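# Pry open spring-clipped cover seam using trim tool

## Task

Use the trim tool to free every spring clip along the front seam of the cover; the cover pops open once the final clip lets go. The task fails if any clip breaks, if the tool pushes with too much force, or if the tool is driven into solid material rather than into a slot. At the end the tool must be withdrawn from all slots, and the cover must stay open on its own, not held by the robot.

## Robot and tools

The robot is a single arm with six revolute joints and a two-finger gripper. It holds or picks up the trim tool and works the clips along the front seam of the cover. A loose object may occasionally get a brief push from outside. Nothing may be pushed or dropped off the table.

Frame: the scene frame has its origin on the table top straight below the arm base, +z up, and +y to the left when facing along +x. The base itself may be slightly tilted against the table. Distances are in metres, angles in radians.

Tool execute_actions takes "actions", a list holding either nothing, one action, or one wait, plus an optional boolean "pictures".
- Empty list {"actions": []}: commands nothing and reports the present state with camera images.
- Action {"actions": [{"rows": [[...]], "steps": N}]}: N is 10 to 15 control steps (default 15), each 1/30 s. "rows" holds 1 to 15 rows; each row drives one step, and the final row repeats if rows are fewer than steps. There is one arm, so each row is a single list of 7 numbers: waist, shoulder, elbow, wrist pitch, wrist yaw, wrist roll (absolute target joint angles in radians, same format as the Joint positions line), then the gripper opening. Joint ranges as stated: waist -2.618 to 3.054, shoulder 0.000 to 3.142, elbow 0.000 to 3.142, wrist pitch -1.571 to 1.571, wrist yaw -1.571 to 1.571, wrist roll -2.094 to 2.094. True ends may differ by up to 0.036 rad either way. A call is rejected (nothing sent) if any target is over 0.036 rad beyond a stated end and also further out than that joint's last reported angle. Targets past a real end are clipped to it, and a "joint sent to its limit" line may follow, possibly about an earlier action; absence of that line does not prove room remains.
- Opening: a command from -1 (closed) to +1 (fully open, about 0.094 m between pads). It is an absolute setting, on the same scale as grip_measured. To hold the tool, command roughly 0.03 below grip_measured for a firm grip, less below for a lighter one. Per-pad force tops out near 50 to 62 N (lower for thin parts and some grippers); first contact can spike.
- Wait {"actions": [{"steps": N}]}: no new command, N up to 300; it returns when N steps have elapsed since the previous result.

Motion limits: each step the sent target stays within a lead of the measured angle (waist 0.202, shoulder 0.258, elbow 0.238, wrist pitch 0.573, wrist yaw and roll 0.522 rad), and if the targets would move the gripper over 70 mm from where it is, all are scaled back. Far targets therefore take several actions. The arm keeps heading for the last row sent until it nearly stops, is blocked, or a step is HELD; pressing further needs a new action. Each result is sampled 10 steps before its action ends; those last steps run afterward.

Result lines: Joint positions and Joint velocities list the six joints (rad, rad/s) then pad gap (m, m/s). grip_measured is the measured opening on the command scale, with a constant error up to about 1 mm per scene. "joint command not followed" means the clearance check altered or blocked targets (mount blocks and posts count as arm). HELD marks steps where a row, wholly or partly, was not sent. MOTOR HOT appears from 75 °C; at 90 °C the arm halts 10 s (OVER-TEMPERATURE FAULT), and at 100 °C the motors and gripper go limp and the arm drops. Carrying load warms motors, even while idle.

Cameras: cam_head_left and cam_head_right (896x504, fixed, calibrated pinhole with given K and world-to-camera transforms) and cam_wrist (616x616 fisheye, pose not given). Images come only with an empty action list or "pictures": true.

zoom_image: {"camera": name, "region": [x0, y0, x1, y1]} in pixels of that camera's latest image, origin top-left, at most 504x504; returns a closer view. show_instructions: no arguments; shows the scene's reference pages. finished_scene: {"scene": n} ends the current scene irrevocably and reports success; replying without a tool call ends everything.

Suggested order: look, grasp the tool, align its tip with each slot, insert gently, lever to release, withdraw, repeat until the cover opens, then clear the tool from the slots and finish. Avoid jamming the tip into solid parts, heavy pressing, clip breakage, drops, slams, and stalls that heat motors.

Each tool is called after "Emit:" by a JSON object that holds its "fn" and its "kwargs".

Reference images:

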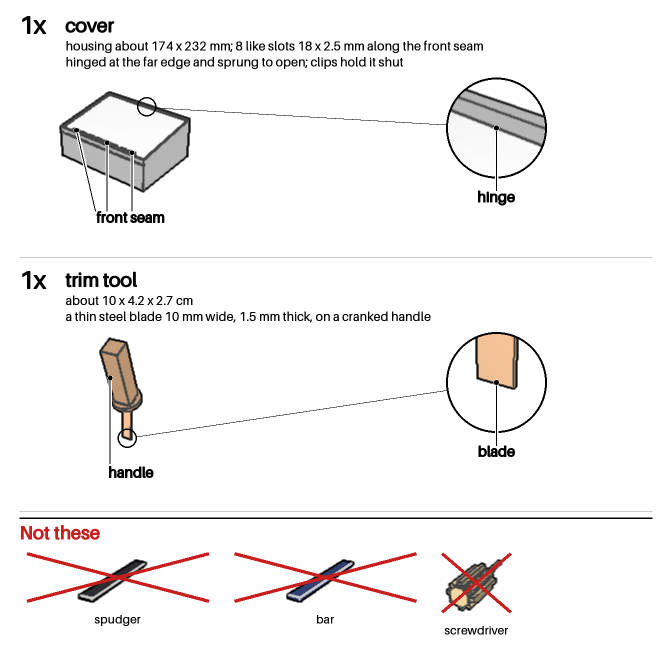

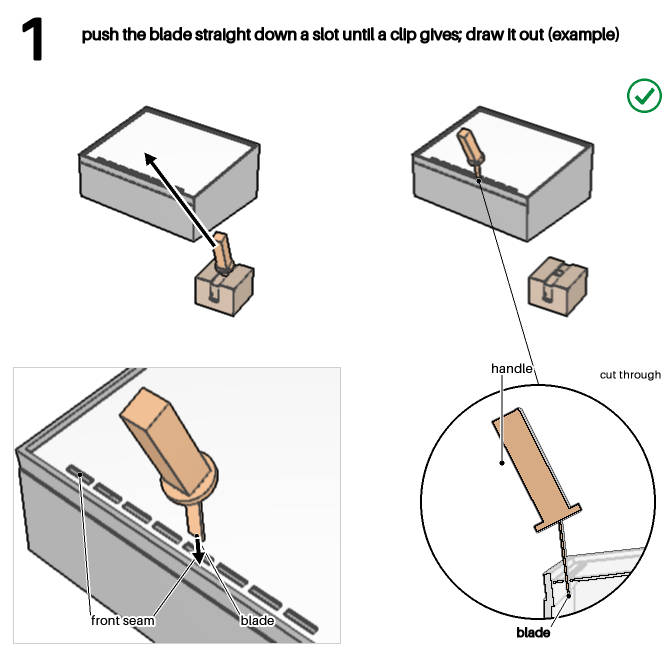

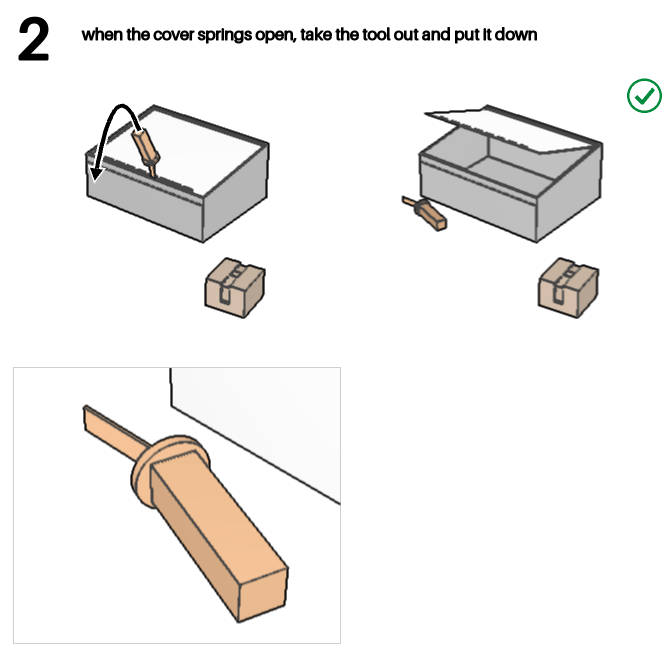

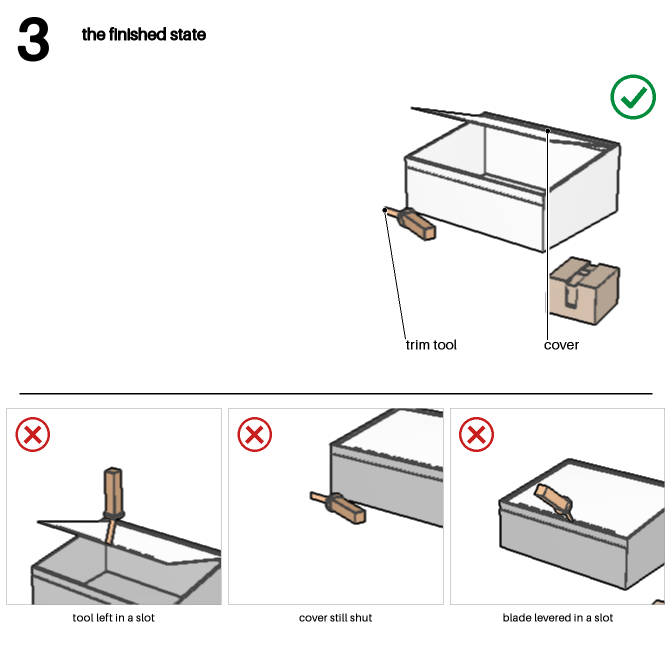

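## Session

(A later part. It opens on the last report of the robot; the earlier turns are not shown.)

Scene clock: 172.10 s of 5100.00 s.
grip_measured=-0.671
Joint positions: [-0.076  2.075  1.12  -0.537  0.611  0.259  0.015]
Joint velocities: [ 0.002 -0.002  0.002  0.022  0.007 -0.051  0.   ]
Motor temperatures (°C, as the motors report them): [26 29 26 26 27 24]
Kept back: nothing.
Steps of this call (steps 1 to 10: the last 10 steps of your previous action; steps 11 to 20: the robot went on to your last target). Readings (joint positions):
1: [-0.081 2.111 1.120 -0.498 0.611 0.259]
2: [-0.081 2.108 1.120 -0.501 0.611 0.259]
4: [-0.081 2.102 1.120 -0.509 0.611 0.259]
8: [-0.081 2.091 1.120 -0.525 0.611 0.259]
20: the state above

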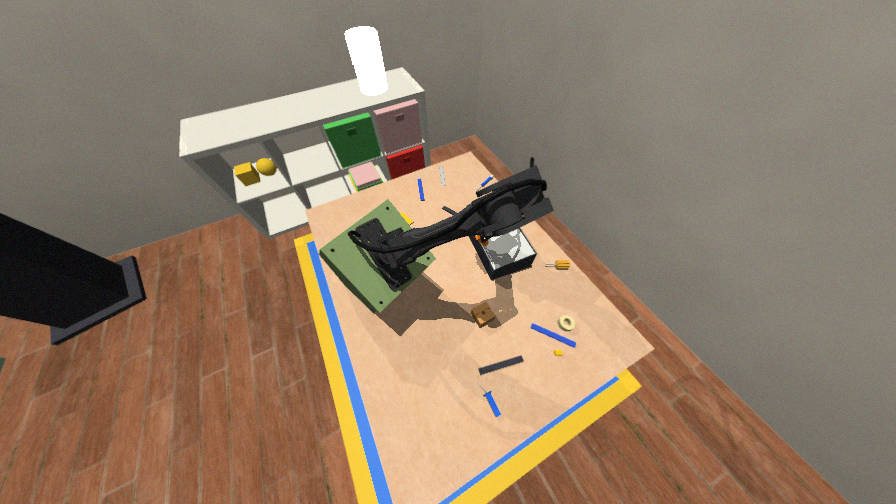

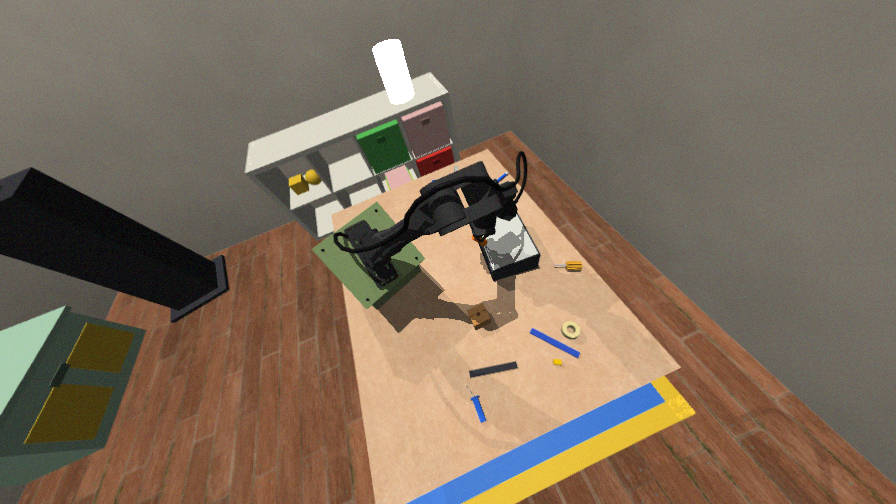

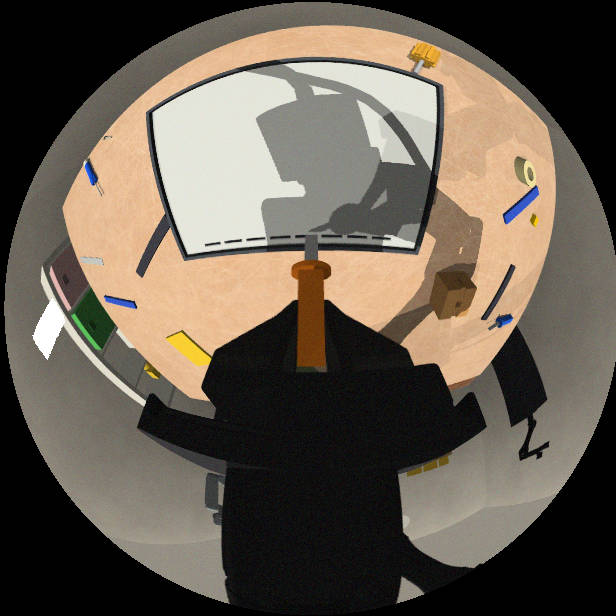

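Emit:
{"fn": "execute_actions", "kwargs": {"actions": [{"rows":[[-0.080,2.055,1.096,-0.537,0.610,0.245,-0.69],[-0.084,2.048,1.092,-0.534,0.608,0.240,-0.69],[-0.087,2.042,1.089,-0.531,0.606,0.235,-0.69],[-0.090,2.036,1.086,-0.528,0.605,0.230,-0.69],[-0.093,2.031,1.083,-0.526,0.604,0.225,-0.69],[-0.096,2.026,1.080,-0.524,0.603,0.220,-0.69],[-0.099,2.022,1.077,-0.522,0.602,0.215,-0.69],[-0.102,2.018,1.074,-0.521,0.601,0.210,-0.69],[-0.105,2.014,1.071,-0.520,0.600,0.205,-0.69],[-0.107,2.011,1.068,-0.519,0.600,0.200,-0.69],[-0.109,2.008,1.066,-0.518,0.600,0.196,-0.69],[-0.110,2.006,1.064,-0.517,0.600,0.194,-0.69],[-0.111,2.005,1.062,-0.517,0.600,0.192,-0.69]],"steps":15}]}}

Emit:
{"fn": "execute_actions", "kwargs": {"actions": [{"steps":24}], "pictures": true}}

Emit:
{"fn": "zoom_image", "kwargs": {"camera": "cam_wrist", "region": [262,210,362,280]}}

Scene clock: 173.10 s of 5100.00 s.
grip_measured=-0.671
Joint positions: [-0.081  2.062  1.118 -0.537  0.611  0.248  0.015]
Joint velocities: [-0.076 -0.203 -0.095  0.081 -0.022 -0.066  0.001]
Motor temperatures (°C, as the motors report them): [26 29 26 26 27 24]
Steps of this call (steps 1 to 15: the robot went on to your last target; steps 16 to 25: nothing new was sent; steps 26 to 30: the first 5 steps of this action). Readings (joint positions):
26: [-0.076 2.075 1.120 -0.538 0.611 0.259]
27: [-0.076 2.074 1.120 -0.538 0.611 0.257]
29: [-0.078 2.068 1.120 -0.538 0.611 0.252]
30: the state above

Scene clock: 173.90 s of 5100.00 s.
grip_measured=-0.671
Joint positions: [-0.109  2.021  1.088 -0.532  0.61   0.202  0.015]
Joint velocities: [-0.012  0.002 -0.002  0.022  0.066 -0.095 -0.001]
Motor temperatures (°C, as the motors report them): [26 29 26 26 27 24]
Kept back: nothing.
Steps of this call (steps 1 to 10: the last 10 steps of your previous action; steps 11 to 24: the robot went on to your last target). Readings (joint positions):
1: [-0.084 2.055 1.115 -0.536 0.611 0.245]
2: [-0.088 2.047 1.111 -0.536 0.611 0.241]
4: [-0.095 2.036 1.104 -0.535 0.611 0.233]
8: [-0.107 2.023 1.093 -0.533 0.611 0.216]
24: the state above

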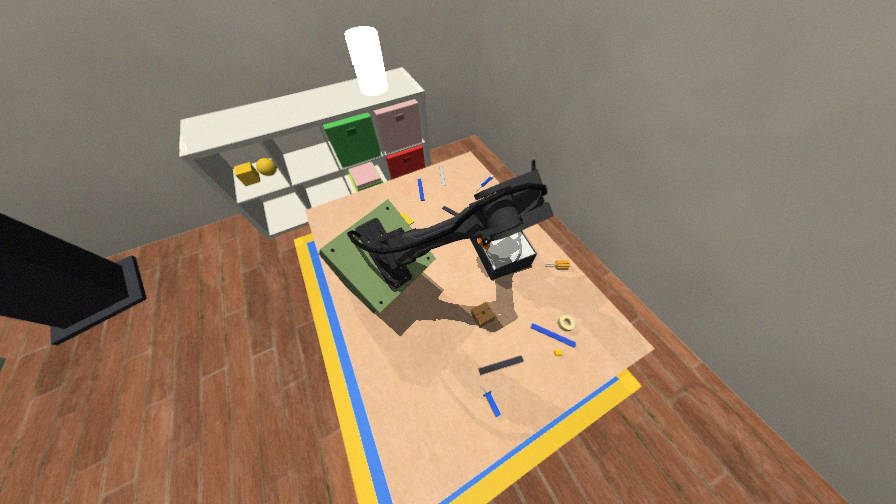

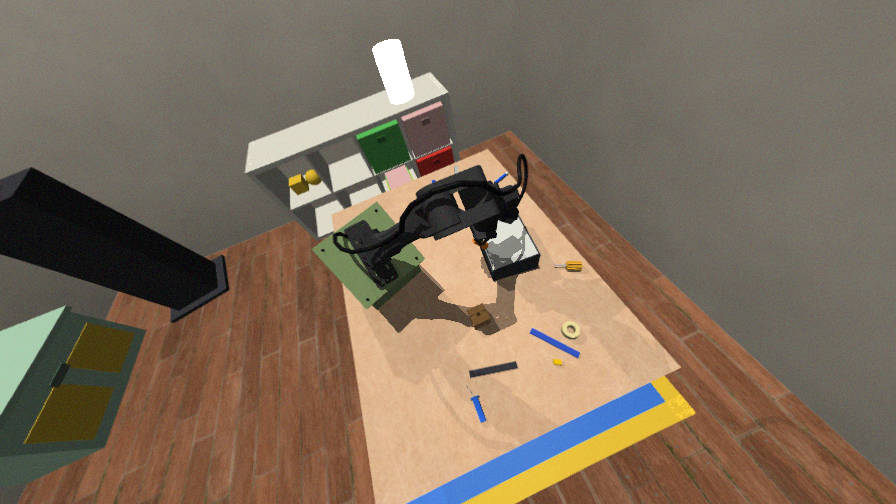

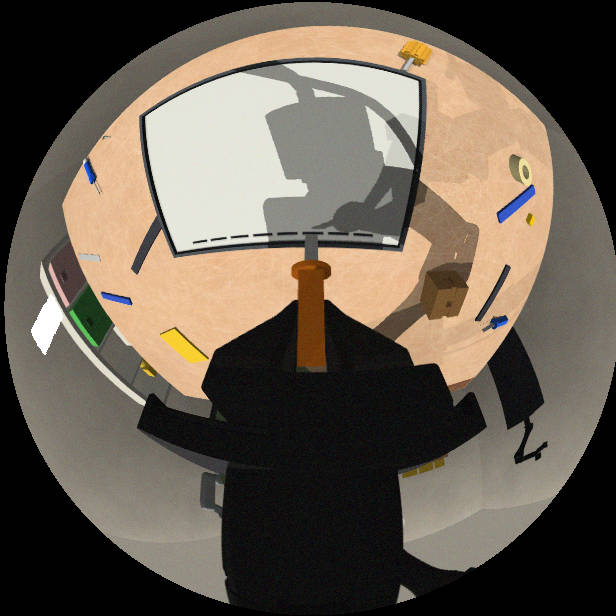

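Region (262, 210, 362, 280) of cam_wrist's 616x616 image, scaled by 5.040, with more detail than that image has; it fills the top 353 rows of this view, and the rest is white.

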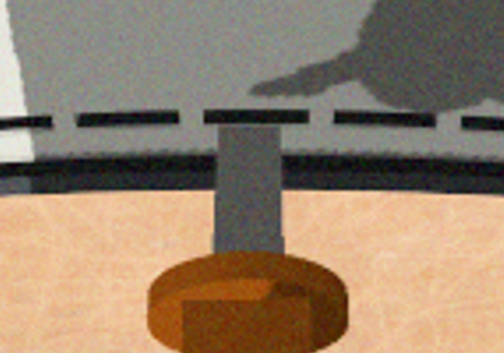

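Emit:
{"fn": "execute_actions", "kwargs": {"actions": [{"rows":[[-0.124,2.049,1.062,-0.510,0.600,0.192,-0.69],[-0.124,2.051,1.062,-0.507,0.600,0.192,-0.69],[-0.115,2.047,1.062,-0.506,0.600,0.192,-0.69],[-0.115,2.041,1.062,-0.506,0.600,0.192,-0.69]],"steps":10}]}}

Emit:
{"fn": "execute_actions", "kwargs": {"actions": [{"steps":20}], "pictures": true}}

Emit:
{"fn": "zoom_image", "kwargs": {"camera": "cam_wrist", "region": [262,210,362,280]}}

Scene clock: 175.50 s of 5100.00 s.
grip_measured=-0.671
Joint positions: [-0.109  2.021  1.088 -0.532  0.61   0.202  0.015]
Joint velocities: [-0.002 -0.017  0.017 -0.022 -0.037 -0.007  0.   ]
Motor temperatures (°C, as the motors report them): [26 29 26 26 27 24]
Kept back: the last 10 steps of this action.
Steps of this call (steps 1 to 15: the robot went on to your last target; steps 16 to 48: nothing new was sent). Readings (joint positions):
1: [-0.109 2.021 1.088 -0.532 0.610 0.202]
2: [-0.109 2.021 1.088 -0.532 0.610 0.202]
4: [-0.109 2.021 1.088 -0.532 0.610 0.202]
8: [-0.109 2.021 1.088 -0.532 0.610 0.202]
48: the state above

Scene clock: 176.17 s of 5100.00 s.
grip_measured=-0.671
Joint positions: [-0.115  2.03   1.088 -0.521  0.609  0.202  0.015]
Joint velocities: [-0.002 -0.007 -0.002  0.022 -0.022 -0.066 -0.   ]
Motor temperatures (°C, as the motors report them): [26 29 26 26 27 24]
Kept back: nothing.
Steps of this call (steps 1 to 10: the last 10 steps of your previous action; steps 11 to 20: the robot went on to your last target). Readings (joint positions):
1: [-0.110 2.023 1.088 -0.532 0.609 0.202]
2: [-0.112 2.025 1.088 -0.529 0.609 0.202]
4: [-0.115 2.029 1.088 -0.526 0.609 0.202]
8: [-0.115 2.030 1.088 -0.523 0.609 0.202]
20: the state above

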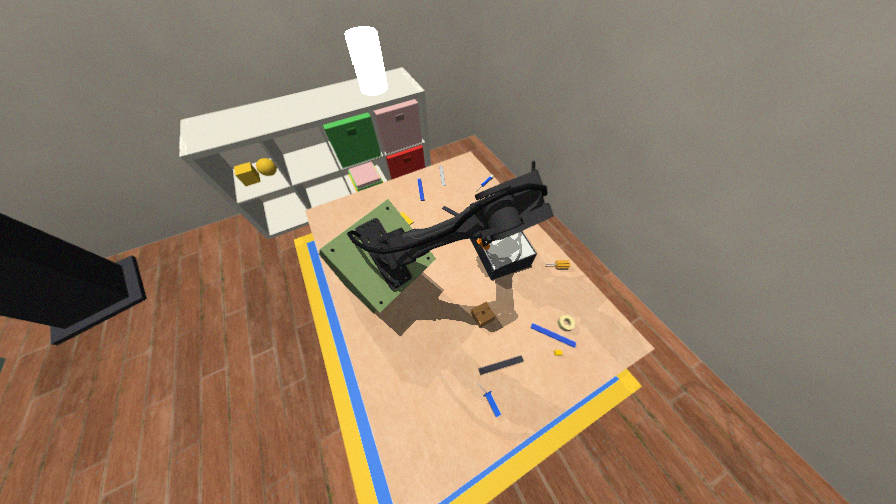

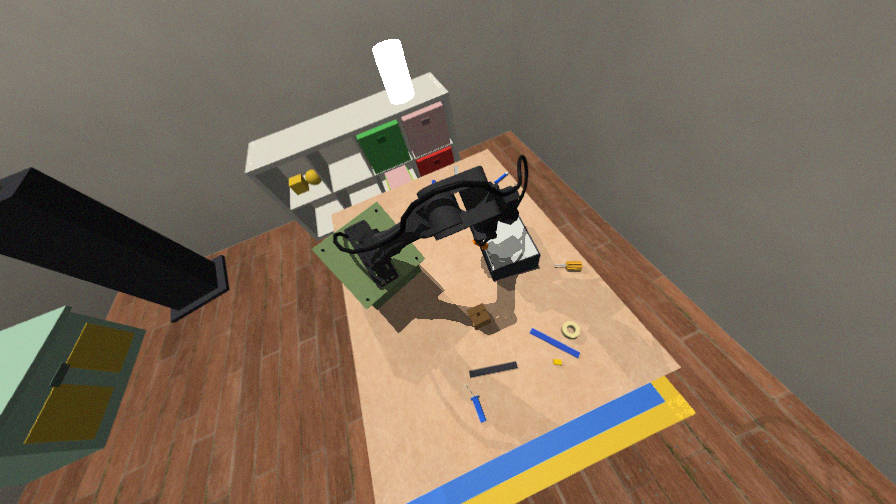

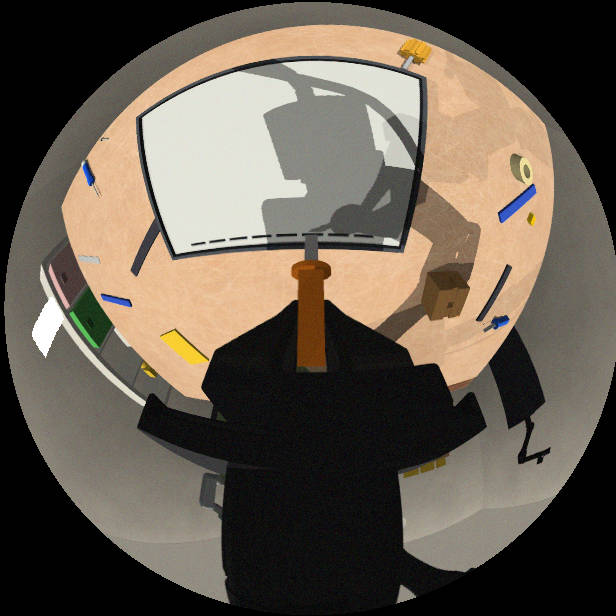

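Region (262, 210, 362, 280) of cam_wrist's 616x616 image, scaled by 5.040, with more detail than that image has; it fills the top 353 rows of this view, and the rest is white.

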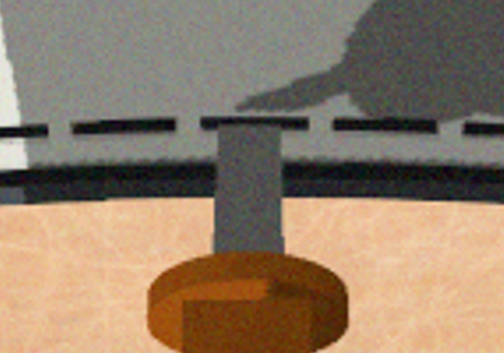

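Emit:
{"fn": "execute_actions", "kwargs": {"actions": [{"rows":[[-0.128,2.058,1.062,-0.506,0.600,0.192,-0.69],[-0.128,2.058,1.062,-0.506,0.600,0.192,-0.69],[-0.117,2.047,1.062,-0.506,0.600,0.192,-0.69]],"steps":10}]}}

Emit:
{"fn": "execute_actions", "kwargs": {"actions": [{"steps":18}], "pictures": true}}

Emit:
{"fn": "zoom_image", "kwargs": {"camera": "cam_wrist", "region": [262,210,362,280]}}

Scene clock: 178.97 s of 5100.00 s.
grip_measured=-0.671
Joint positions: [-0.115  2.03   1.088 -0.521  0.609  0.202  0.015]
Joint velocities: [-0.002 -0.007 -0.007 -0.037 -0.037 -0.007 -0.   ]
Motor temperatures (°C, as the motors report them): [26 29 26 26 27 24]
Kept back: the last 10 steps of this action.
Steps of this call (steps 1 to 15: the robot went on to your last target; steps 16 to 84: nothing new was sent). Readings (joint positions):
1: [-0.115 2.030 1.088 -0.521 0.609 0.202]
2: [-0.115 2.030 1.088 -0.521 0.609 0.202]
4: [-0.115 2.030 1.088 -0.521 0.609 0.202]
8: [-0.115 2.030 1.088 -0.521 0.609 0.202]
84: the state above

Scene clock: 179.57 s of 5100.00 s.
grip_measured=-0.671
Joint positions: [-0.118  2.035  1.088 -0.519  0.609  0.201  0.015]
Joint velocities: [-0.022  0.002 -0.017 -0.022  0.007 -0.007  0.   ]
Motor temperatures (°C, as the motors report them): [26 29 26 26 27 24]
Kept back: nothing.
Steps of this call (steps 1 to 10: the last 10 steps of your previous action; steps 11 to 15: the robot went on to your last target; steps 16 to 18: nothing new was sent). Readings (joint positions):
1: [-0.115 2.031 1.088 -0.521 0.609 0.201]
2: [-0.117 2.033 1.088 -0.520 0.609 0.201]
4: [-0.118 2.035 1.088 -0.519 0.609 0.201]
8: [-0.118 2.035 1.088 -0.519 0.609 0.201]
18: the state above
The arm was judged still, so your last target was given up. Only a new action makes it travel on or press farther. Fingers that are still opening or closing keep moving.

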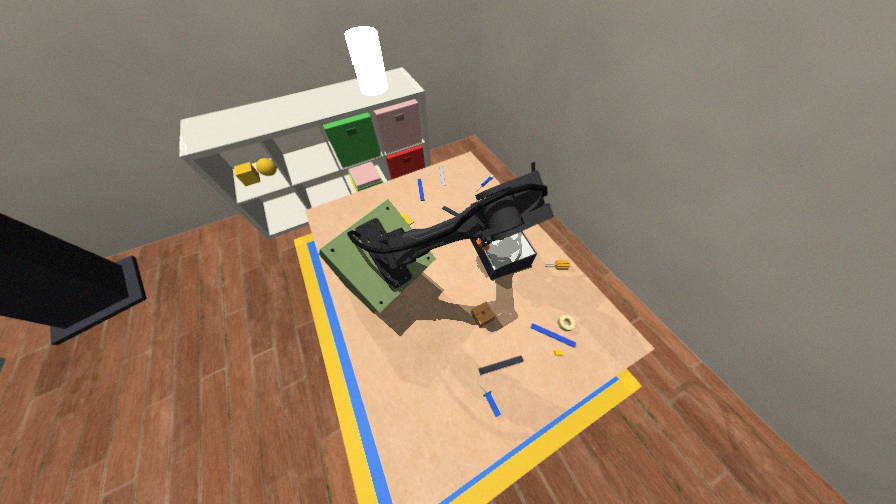

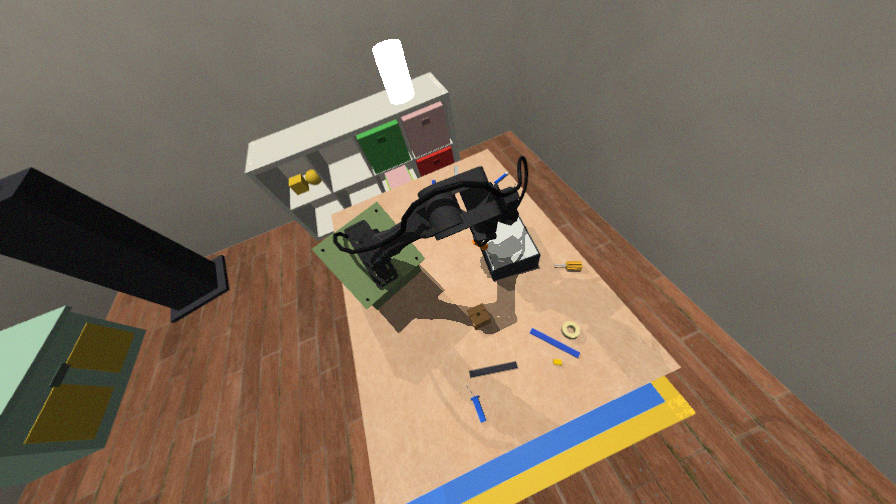

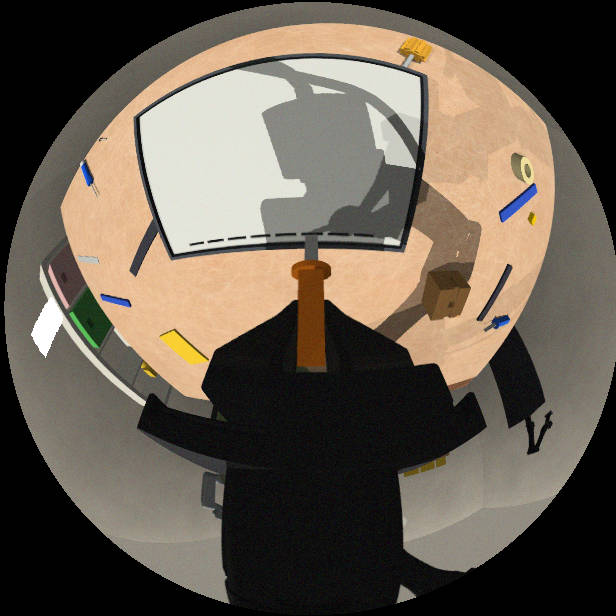

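Region (262, 210, 362, 280) of cam_wrist's 616x616 image, scaled by 5.040, with more detail than that image has; it fills the top 353 rows of this view, and the rest is white.

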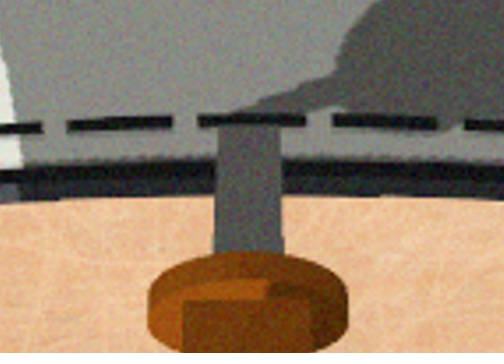

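Emit:
{"fn": "execute_actions", "kwargs": {"actions": [{"rows":[[-0.118,2.035,1.062,-0.500,0.600,0.192,-0.69],[-0.118,2.035,1.062,-0.499,0.600,0.192,-0.69],[-0.118,2.035,1.062,-0.498,0.600,0.192,-0.69],[-0.118,2.035,1.062,-0.498,0.600,0.192,-0.69],[-0.118,2.035,1.062,-0.498,0.600,0.192,-0.69],[-0.118,2.035,1.062,-0.498,0.600,0.192,-0.69],[-0.131,2.063,1.062,-0.496,0.600,0.192,-0.69],[-0.131,2.065,1.062,-0.495,0.600,0.192,-0.69],[-0.122,2.061,1.062,-0.494,0.600,0.192,-0.69],[-0.122,2.055,1.062,-0.493,0.600,0.192,-0.69]],"steps":12}]}}

Emit:
{"fn": "execute_actions", "kwargs": {"actions": [{"steps":20}], "pictures": true}}

Emit:
{"fn": "zoom_image", "kwargs": {"camera": "cam_wrist", "region": [262,210,362,280]}}

Scene clock: 180.40 s of 5100.00 s.
grip_measured=-0.671
Joint positions: [-0.118  2.035  1.088 -0.518  0.609  0.201  0.015]
Joint velocities: [-0.012 -0.032 -0.017  0.022  0.022 -0.066 -0.   ]
Motor temperatures (°C, as the motors report them): [26 29 26 26 27 24]
Steps of this call (steps 1 to 23: nothing new was sent; steps 24 to 25: the first 2 steps of this action). Readings (joint positions):
24: [-0.118 2.035 1.088 -0.519 0.609 0.201]
25: the state above

Scene clock: 181.07 s of 5100.00 s.
grip_measured=-0.671
Joint positions: [-0.122  2.044  1.088 -0.508  0.609  0.201  0.015]
Joint velocities: [-0.007  0.017 -0.012  0.007 -0.037  0.037 -0.   ]
Motor temperatures (°C, as the motors report them): [26 29 26 26 27 24]
Kept back: nothing.
Steps of this call (steps 1 to 10: the last 10 steps of your previous action; steps 11 to 15: the robot went on to your last target; steps 16 to 20: nothing new was sent). Readings (joint positions):
1: [-0.118 2.035 1.088 -0.517 0.609 0.201]
2: [-0.118 2.035 1.088 -0.516 0.609 0.201]
4: [-0.118 2.035 1.088 -0.515 0.609 0.201]
8: [-0.122 2.043 1.088 -0.511 0.609 0.201]
20: the state above
The arm was judged still, so your last target was given up. Only a new action makes it travel on or press farther. Fingers that are still opening or closing keep moving.

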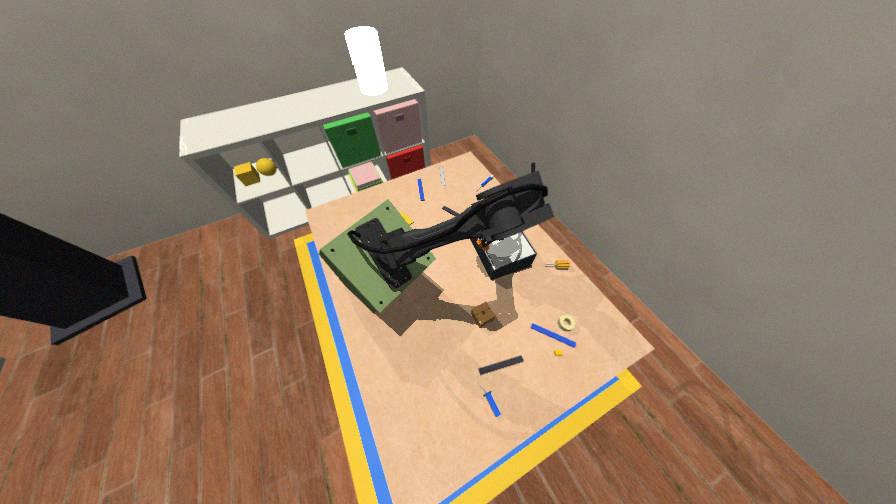

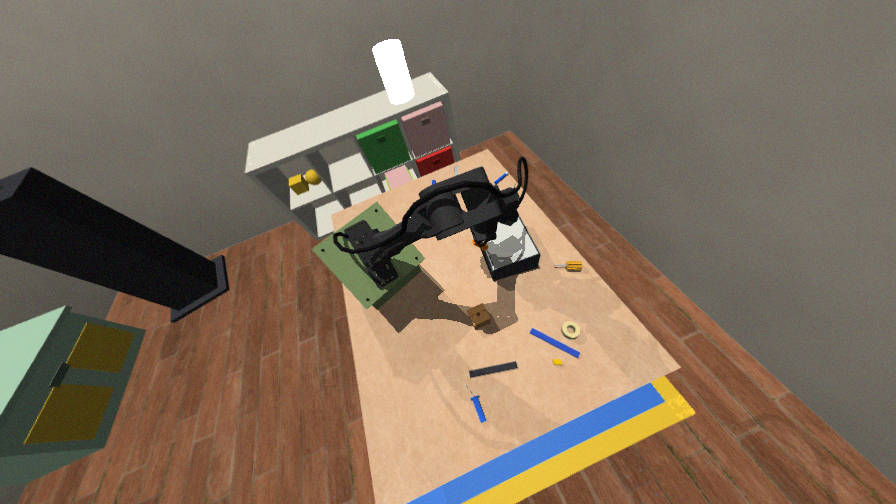

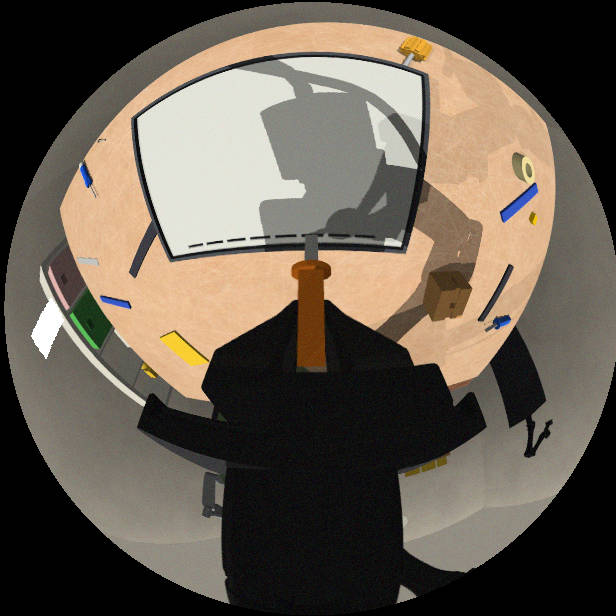

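Region (262, 210, 362, 280) of cam_wrist's 616x616 image, scaled by 5.040, with more detail than that image has; it fills the top 353 rows of this view, and the rest is white.

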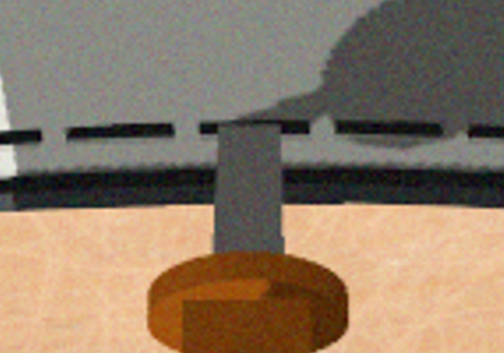

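Emit:
{"fn": "execute_actions", "kwargs": {"actions": [{"rows":[[-0.135,2.055,1.062,-0.490,0.600,0.192,-0.69],[-0.135,2.071,1.062,-0.489,0.600,0.192,-0.69],[-0.127,2.071,1.062,-0.489,0.600,0.192,-0.69],[-0.127,2.064,1.062,-0.488,0.600,0.192,-0.69],[-0.127,2.064,1.062,-0.487,0.600,0.192,-0.69],[-0.127,2.065,1.062,-0.486,0.600,0.192,-0.69],[-0.127,2.066,1.062,-0.485,0.600,0.192,-0.69],[-0.127,2.067,1.062,-0.484,0.600,0.192,-0.69],[-0.127,2.068,1.062,-0.483,0.600,0.192,-0.69]],"steps":12}]}}

Emit:
{"fn": "execute_actions", "kwargs": {"actions": [{"steps":14}], "pictures": true}}

Emit:
{"fn": "zoom_image", "kwargs": {"camera": "cam_wrist", "region": [262,210,362,280]}}

Scene clock: 181.70 s of 5100.00 s.
grip_measured=-0.671
Joint positions: [-0.125  2.045  1.088 -0.507  0.608  0.201  0.015]
Joint velocities: [-0.046  0.037  0.007  0.007  0.007  0.066 -0.001]
Motor temperatures (°C, as the motors report them): [26 29 26 26 27 24]
Steps of this call (steps 1 to 17: nothing new was sent; steps 18 to 19: the first 2 steps of this action). Readings (joint positions):
18: [-0.123 2.044 1.088 -0.508 0.608 0.201]
19: the state above

Scene clock: 182.17 s of 5100.00 s.
grip_measured=-0.671
Joint positions: [-0.126  2.049  1.088 -0.498  0.608  0.201  0.015]
Joint velocities: [ 0.002  0.002 -0.012  0.037  0.007 -0.007 -0.   ]
Motor temperatures (°C, as the motors report them): [26 29 26 26 27 24]
Kept back: nothing.
Steps of this call (steps 1 to 10: the last 10 steps of your previous action; steps 11 to 14: the robot went on to your last target). Readings (joint positions):
1: [-0.126 2.046 1.088 -0.505 0.608 0.201]
2: [-0.126 2.048 1.088 -0.503 0.608 0.201]
4: [-0.126 2.049 1.088 -0.501 0.608 0.201]
8: [-0.126 2.049 1.088 -0.500 0.608 0.201]
14: the state above

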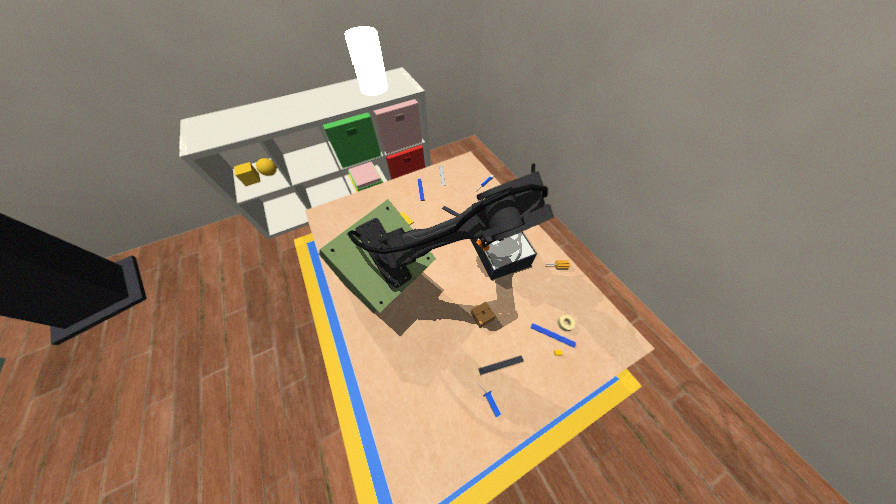

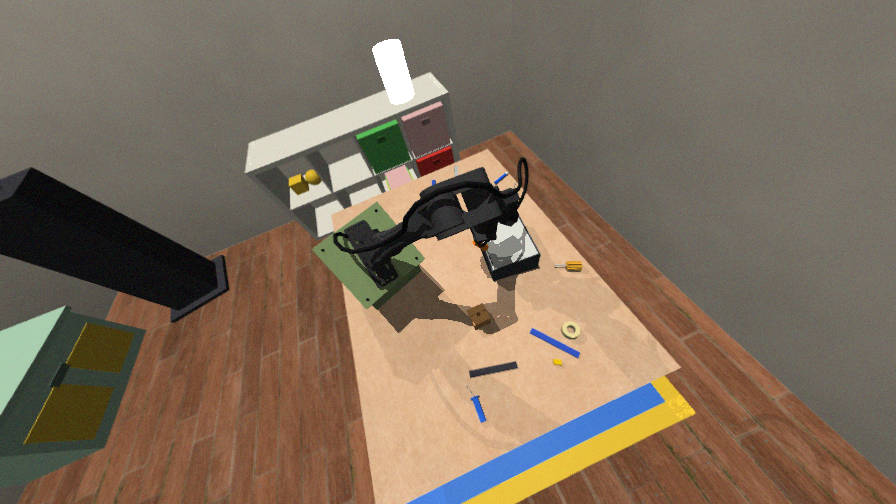

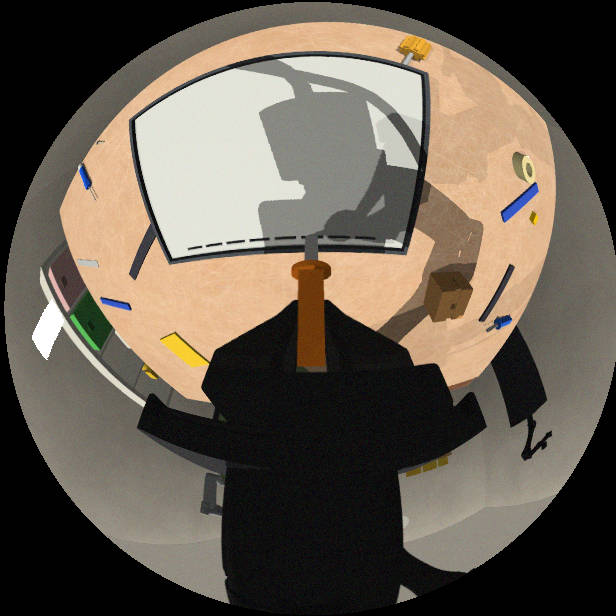

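Region (262, 210, 362, 280) of cam_wrist's 616x616 image, scaled by 5.040, with more detail than that image has; it fills the top 353 rows of this view, and the rest is white.

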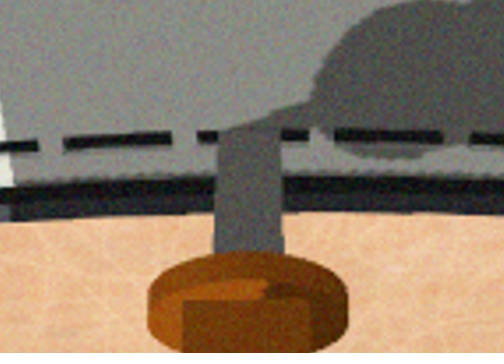

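Emit:
{"fn": "execute_actions", "kwargs": {"actions": [{"rows":[[-0.138,2.071,1.062,-0.481,0.600,0.192,-0.69],[-0.138,2.074,1.062,-0.479,0.600,0.192,-0.69],[-0.130,2.077,1.062,-0.477,0.600,0.192,-0.69],[-0.130,2.079,1.062,-0.476,0.600,0.192,-0.69],[-0.130,2.081,1.062,-0.475,0.600,0.192,-0.69],[-0.130,2.083,1.062,-0.475,0.600,0.192,-0.69],[-0.130,2.085,1.062,-0.475,0.600,0.192,-0.69]],"steps":12}]}}

Emit:
{"fn": "execute_actions", "kwargs": {"actions": [{"steps":12}]}}

Scene clock: 182.60 s of 5100.00 s.
grip_measured=-0.671
Joint positions: [-0.128  2.05   1.088 -0.497  0.608  0.201  0.015]
Joint velocities: [-0.056  0.046  0.007  0.037 -0.081 -0.066 -0.   ]
Motor temperatures (°C, as the motors report them): [26 29 26 26 27 24]
Steps of this call (steps 1 to 11: the robot went on to your last target; steps 12 to 13: the first 2 steps of this action). Readings (joint positions):
12: [-0.127 2.049 1.088 -0.498 0.608 0.201]
13: the state above

Scene clock: 183.00 s of 5100.00 s.
grip_measured=-0.671
Joint positions: [-0.129  2.058  1.088 -0.49   0.608  0.201  0.015]
Joint velocities: [ 0.007  0.007 -0.017 -0.007 -0.037  0.007  0.   ]
Motor temperatures (°C, as the motors report them): [26 29 26 26 27 24]
Kept back: nothing.
Steps of this call (steps 1 to 10: the last 10 steps of your previous action; steps 11 to 12: the robot went on to your last target). Readings (joint positions):
1: [-0.129 2.051 1.088 -0.496 0.608 0.201]
2: [-0.129 2.054 1.088 -0.494 0.608 0.201]
4: [-0.129 2.058 1.088 -0.490 0.608 0.201]
8: [-0.129 2.058 1.088 -0.490 0.608 0.201]
12: the state above

Emit:
{"fn": "execute_actions", "kwargs": {"actions": [{"rows":[[-0.131,2.088,1.062,-0.472,0.600,0.192,-0.69],[-0.131,2.091,1.062,-0.471,0.600,0.192,-0.69],[-0.132,2.094,1.062,-0.470,0.600,0.192,-0.69],[-0.132,2.097,1.062,-0.469,0.600,0.192,-0.69],[-0.133,2.100,1.062,-0.468,0.600,0.192,-0.69],[-0.133,2.103,1.062,-0.468,0.600,0.192,-0.69]],"steps":10}]}}

Emit:
{"fn": "execute_actions", "kwargs": {"actions": [{"steps":13}]}}

Scene clock: 183.47 s of 5100.00 s.
grip_measured=-0.671
Joint positions: [-0.129  2.058  1.088 -0.49   0.608  0.201  0.015]
Joint velocities: [ 0.007 -0.012  0.007  0.037 -0.037  0.037 -0.   ]
Motor temperatures (°C, as the motors report them): [26 29 26 26 27 24]
Kept back: the last 10 steps of this action.
Steps of this call (steps 1 to 14: the robot went on to your last target). Readings (joint positions):
1: [-0.129 2.058 1.088 -0.490 0.608 0.201]
2: [-0.129 2.058 1.088 -0.490 0.608 0.201]
4: [-0.129 2.058 1.088 -0.490 0.608 0.201]
8: [-0.129 2.058 1.088 -0.490 0.608 0.201]
14: the state above

Scene clock: 183.90 s of 5100.00 s.
grip_measured=-0.671
Joint positions: [-0.129  2.064  1.088 -0.487  0.61   0.201  0.015]
Joint velocities: [-0.007  0.002 -0.007  0.081  0.007  0.066 -0.   ]
Motor temperatures (°C, as the motors report them): [26 29 26 26 27 24]
Kept back: nothing.
Steps of this call (steps 1 to 10: the last 10 steps of your previous action; steps 11 to 13: the robot went on to your last target). Readings (joint positions):
1: [-0.129 2.058 1.088 -0.490 0.608 0.201]
2: [-0.129 2.058 1.088 -0.490 0.608 0.201]
4: [-0.129 2.060 1.088 -0.490 0.608 0.201]
8: [-0.129 2.064 1.088 -0.487 0.610 0.201]
13: the state above

Emit:
{"fn": "execute_actions", "kwargs": {"actions": [{"rows":[[-0.134,2.106,1.062,-0.466,0.600,0.192,-0.69],[-0.134,2.109,1.062,-0.465,0.600,0.192,-0.69],[-0.135,2.112,1.062,-0.464,0.600,0.192,-0.69],[-0.135,2.115,1.062,-0.464,0.600,0.192,-0.69],[-0.136,2.118,1.062,-0.463,0.600,0.192,-0.69],[-0.136,2.121,1.062,-0.463,0.600,0.192,-0.69]],"steps":10}]}}

Emit:
{"fn": "execute_actions", "kwargs": {"actions": [{"steps":13}]}}

Scene clock: 184.30 s of 5100.00 s.
grip_measured=-0.671
Joint positions: [-0.129  2.064  1.088 -0.487  0.61   0.201  0.015]
Joint velocities: [-0.002  0.007 -0.022  0.007 -0.081  0.022  0.   ]
Motor temperatures (°C, as the motors report them): [26 29 26 26 27 24]
Kept back: the last 10 steps of this action.
Steps of this call (steps 1 to 12: the robot went on to your last target). Readings (joint positions):
1: [-0.129 2.064 1.088 -0.487 0.610 0.201]
2: [-0.129 2.064 1.088 -0.487 0.610 0.201]
4: [-0.129 2.064 1.088 -0.487 0.610 0.201]
8: [-0.129 2.064 1.088 -0.487 0.610 0.201]
12: the state above

Scene clock: 184.73 s of 5100.00 s.
grip_measured=-0.671
Joint positions: [-0.129  2.068  1.088 -0.486  0.613  0.201  0.015]
Joint velocities: [-0.007  0.002  0.002  0.022 -0.081  0.007 -0.   ]
Motor temperatures (°C, as the motors report them): [26 29 26 26 27 24]
Kept back: nothing.
Steps of this call (steps 1 to 10: the last 10 steps of your previous action; steps 11 to 13: the robot went on to your last target). Readings (joint positions):
1: [-0.129 2.064 1.088 -0.487 0.610 0.201]
2: [-0.129 2.064 1.088 -0.487 0.610 0.201]
4: [-0.129 2.065 1.088 -0.487 0.610 0.201]
8: [-0.129 2.068 1.088 -0.486 0.613 0.201]
13: the state above

Emit:
{"fn": "execute_actions", "kwargs": {"actions": [{"rows":[[-0.137,2.124,1.062,-0.462,0.604,0.192,-0.69],[-0.137,2.127,1.062,-0.461,0.604,0.192,-0.69],[-0.138,2.130,1.062,-0.460,0.604,0.192,-0.69],[-0.138,2.132,1.062,-0.460,0.604,0.192,-0.69],[-0.139,2.134,1.062,-0.460,0.604,0.192,-0.69]],"steps":10}]}}

Emit:
{"fn": "execute_actions", "kwargs": {"actions": [{"steps":12}]}}

Scene clock: 185.07 s of 5100.00 s.
grip_measured=-0.671
Joint positions: [-0.129  2.068  1.088 -0.486  0.613  0.201  0.015]
Joint velocities: [ 0.007 -0.007 -0.017 -0.007  0.022 -0.051 -0.   ]
Motor temperatures (°C, as the motors report them): [26 29 26 26 27 24]
Kept back: the last 10 steps of this action.
Steps of this call (steps 1 to 10: the robot went on to your last target). Readings (joint positions):
1: [-0.129 2.068 1.088 -0.486 0.613 0.201]
2: [-0.129 2.068 1.088 -0.486 0.613 0.201]
4: [-0.129 2.068 1.088 -0.486 0.613 0.201]
8: [-0.129 2.068 1.088 -0.486 0.613 0.201]
10: the state above

Scene clock: 185.47 s of 5100.00 s.
grip_measured=-0.671
Joint positions: [-0.129  2.086  1.088 -0.468  0.622  0.201  0.015]
Joint velocities: [-0.007 -0.002 -0.007 -0.037 -0.037  0.007 -0.001]
Motor temperatures (°C, as the motors report them): [26 29 26 26 27 24]
Kept back: nothing.
Steps of this call (steps 1 to 10: the last 10 steps of your previous action; steps 11 to 12: the robot went on to your last target). Readings (joint positions):
1: [-0.129 2.068 1.088 -0.486 0.613 0.201]
2: [-0.129 2.068 1.088 -0.486 0.613 0.201]
4: [-0.129 2.069 1.088 -0.486 0.613 0.201]
8: [-0.129 2.086 1.088 -0.468 0.622 0.201]
12: the state above

Emit:
{"fn": "execute_actions", "kwargs": {"actions": [{"rows":[[-0.118,2.066,1.062,-0.484,0.598,0.192,-0.69],[-0.116,2.062,1.062,-0.488,0.598,0.192,-0.69],[-0.114,2.058,1.062,-0.492,0.598,0.192,-0.69],[-0.112,2.054,1.062,-0.496,0.598,0.192,-0.69],[-0.111,2.050,1.062,-0.500,0.598,0.192,-0.69],[-0.110,2.046,1.062,-0.504,0.598,0.192,-0.69],[-0.109,2.042,1.062,-0.508,0.598,0.192,-0.69],[-0.108,2.038,1.062,-0.512,0.598,0.192,-0.69],[-0.107,2.034,1.062,-0.517,0.598,0.192,-0.69],[-0.106,2.030,1.062,-0.522,0.598,0.192,-0.69],[-0.106,2.026,1.062,-0.527,0.598,0.192,-0.69],[-0.106,2.022,1.062,-0.532,0.598,0.192,-0.69],[-0.106,2.018,1.062,-0.536,0.598,0.192,-0.69],[-0.106,2.014,1.062,-0.540,0.598,0.192,-0.69],[-0.106,2.010,1.062,-0.544,0.598,0.192,-0.69]],"steps":15}]}}

Emit:
{"fn": "execute_actions", "kwargs": {"actions": [{"steps":20}], "pictures": true}}

Emit:
{"fn": "zoom_image", "kwargs": {"camera": "cam_wrist", "region": [262,210,362,280]}}

Scene clock: 186.57 s of 5100.00 s.
grip_measured=-0.671
Joint positions: [-0.128  2.078  1.088 -0.468  0.618  0.201  0.015]
Joint velocities: [-0.007 -0.022  0.002  0.007 -0.051 -0.007  0.   ]
Motor temperatures (°C, as the motors report them): [26 29 26 26 27 24]
Steps of this call (steps 1 to 28: the robot went on to your last target; steps 29 to 33: the first 5 steps of this action). Readings (joint positions):
29: [-0.128 2.083 1.088 -0.468 0.622 0.201]
30: [-0.128 2.080 1.088 -0.467 0.620 0.201]
32: [-0.128 2.079 1.088 -0.468 0.619 0.201]
33: the state above

Scene clock: 187.23 s of 5100.00 s.
grip_measured=-0.671
Joint positions: [-0.126  2.023  1.088 -0.527  0.605  0.201  0.015]
Joint velocities: [ 0.002 -0.007  0.002 -0.007  0.037 -0.066  0.   ]
Motor temperatures (°C, as the motors report them): [26 29 26 26 27 24]
Kept back: nothing.
Steps of this call (steps 1 to 10: the last 10 steps of your previous action; steps 11 to 20: the robot went on to your last target). Readings (joint positions):
1: [-0.128 2.076 1.088 -0.469 0.618 0.201]
2: [-0.128 2.074 1.088 -0.471 0.616 0.201]
4: [-0.128 2.069 1.088 -0.478 0.613 0.201]
8: [-0.127 2.048 1.088 -0.503 0.606 0.201]
20: the state above

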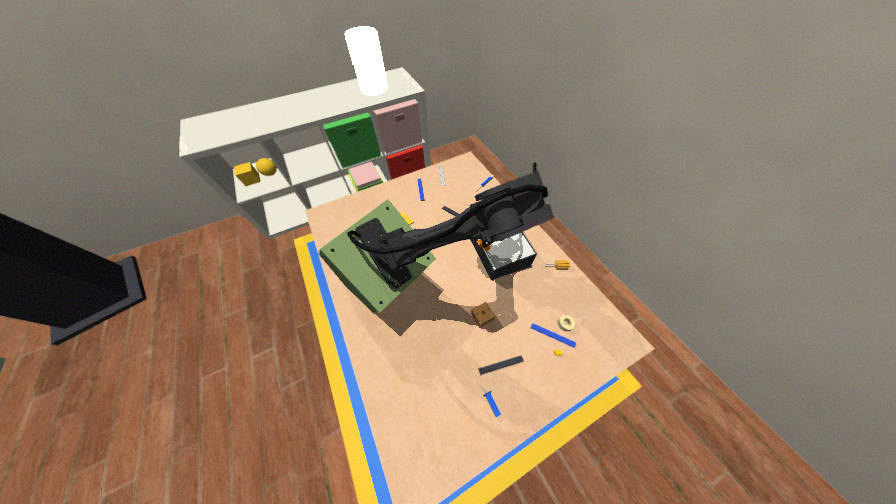

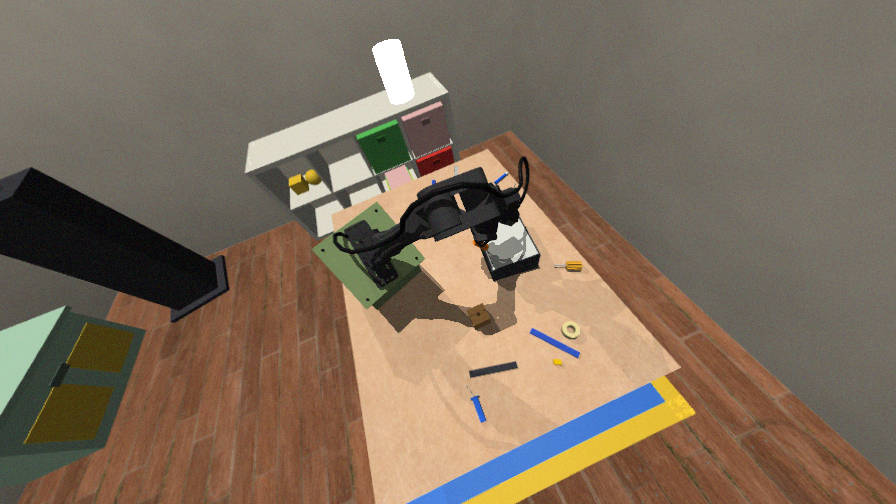

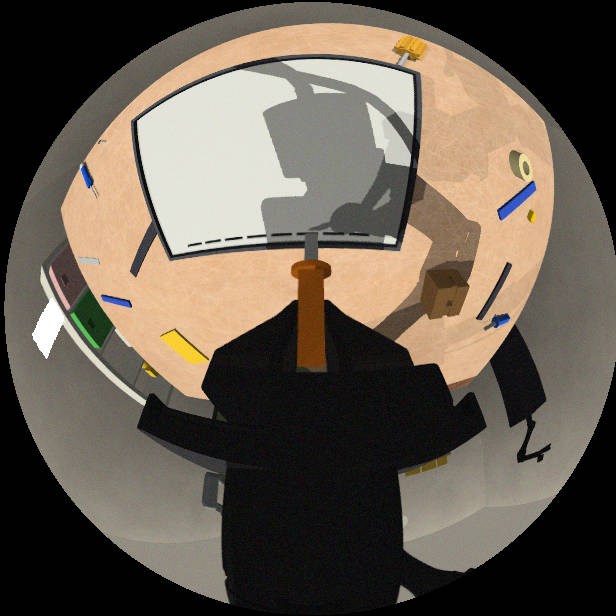

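Region (262, 210, 362, 280) of cam_wrist's 616x616 image, scaled by 5.040, with more detail than that image has; it fills the top 353 rows of this view, and the rest is white.

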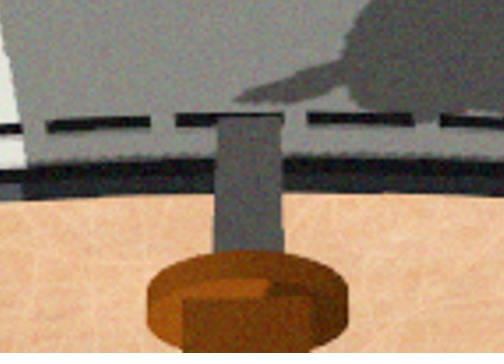

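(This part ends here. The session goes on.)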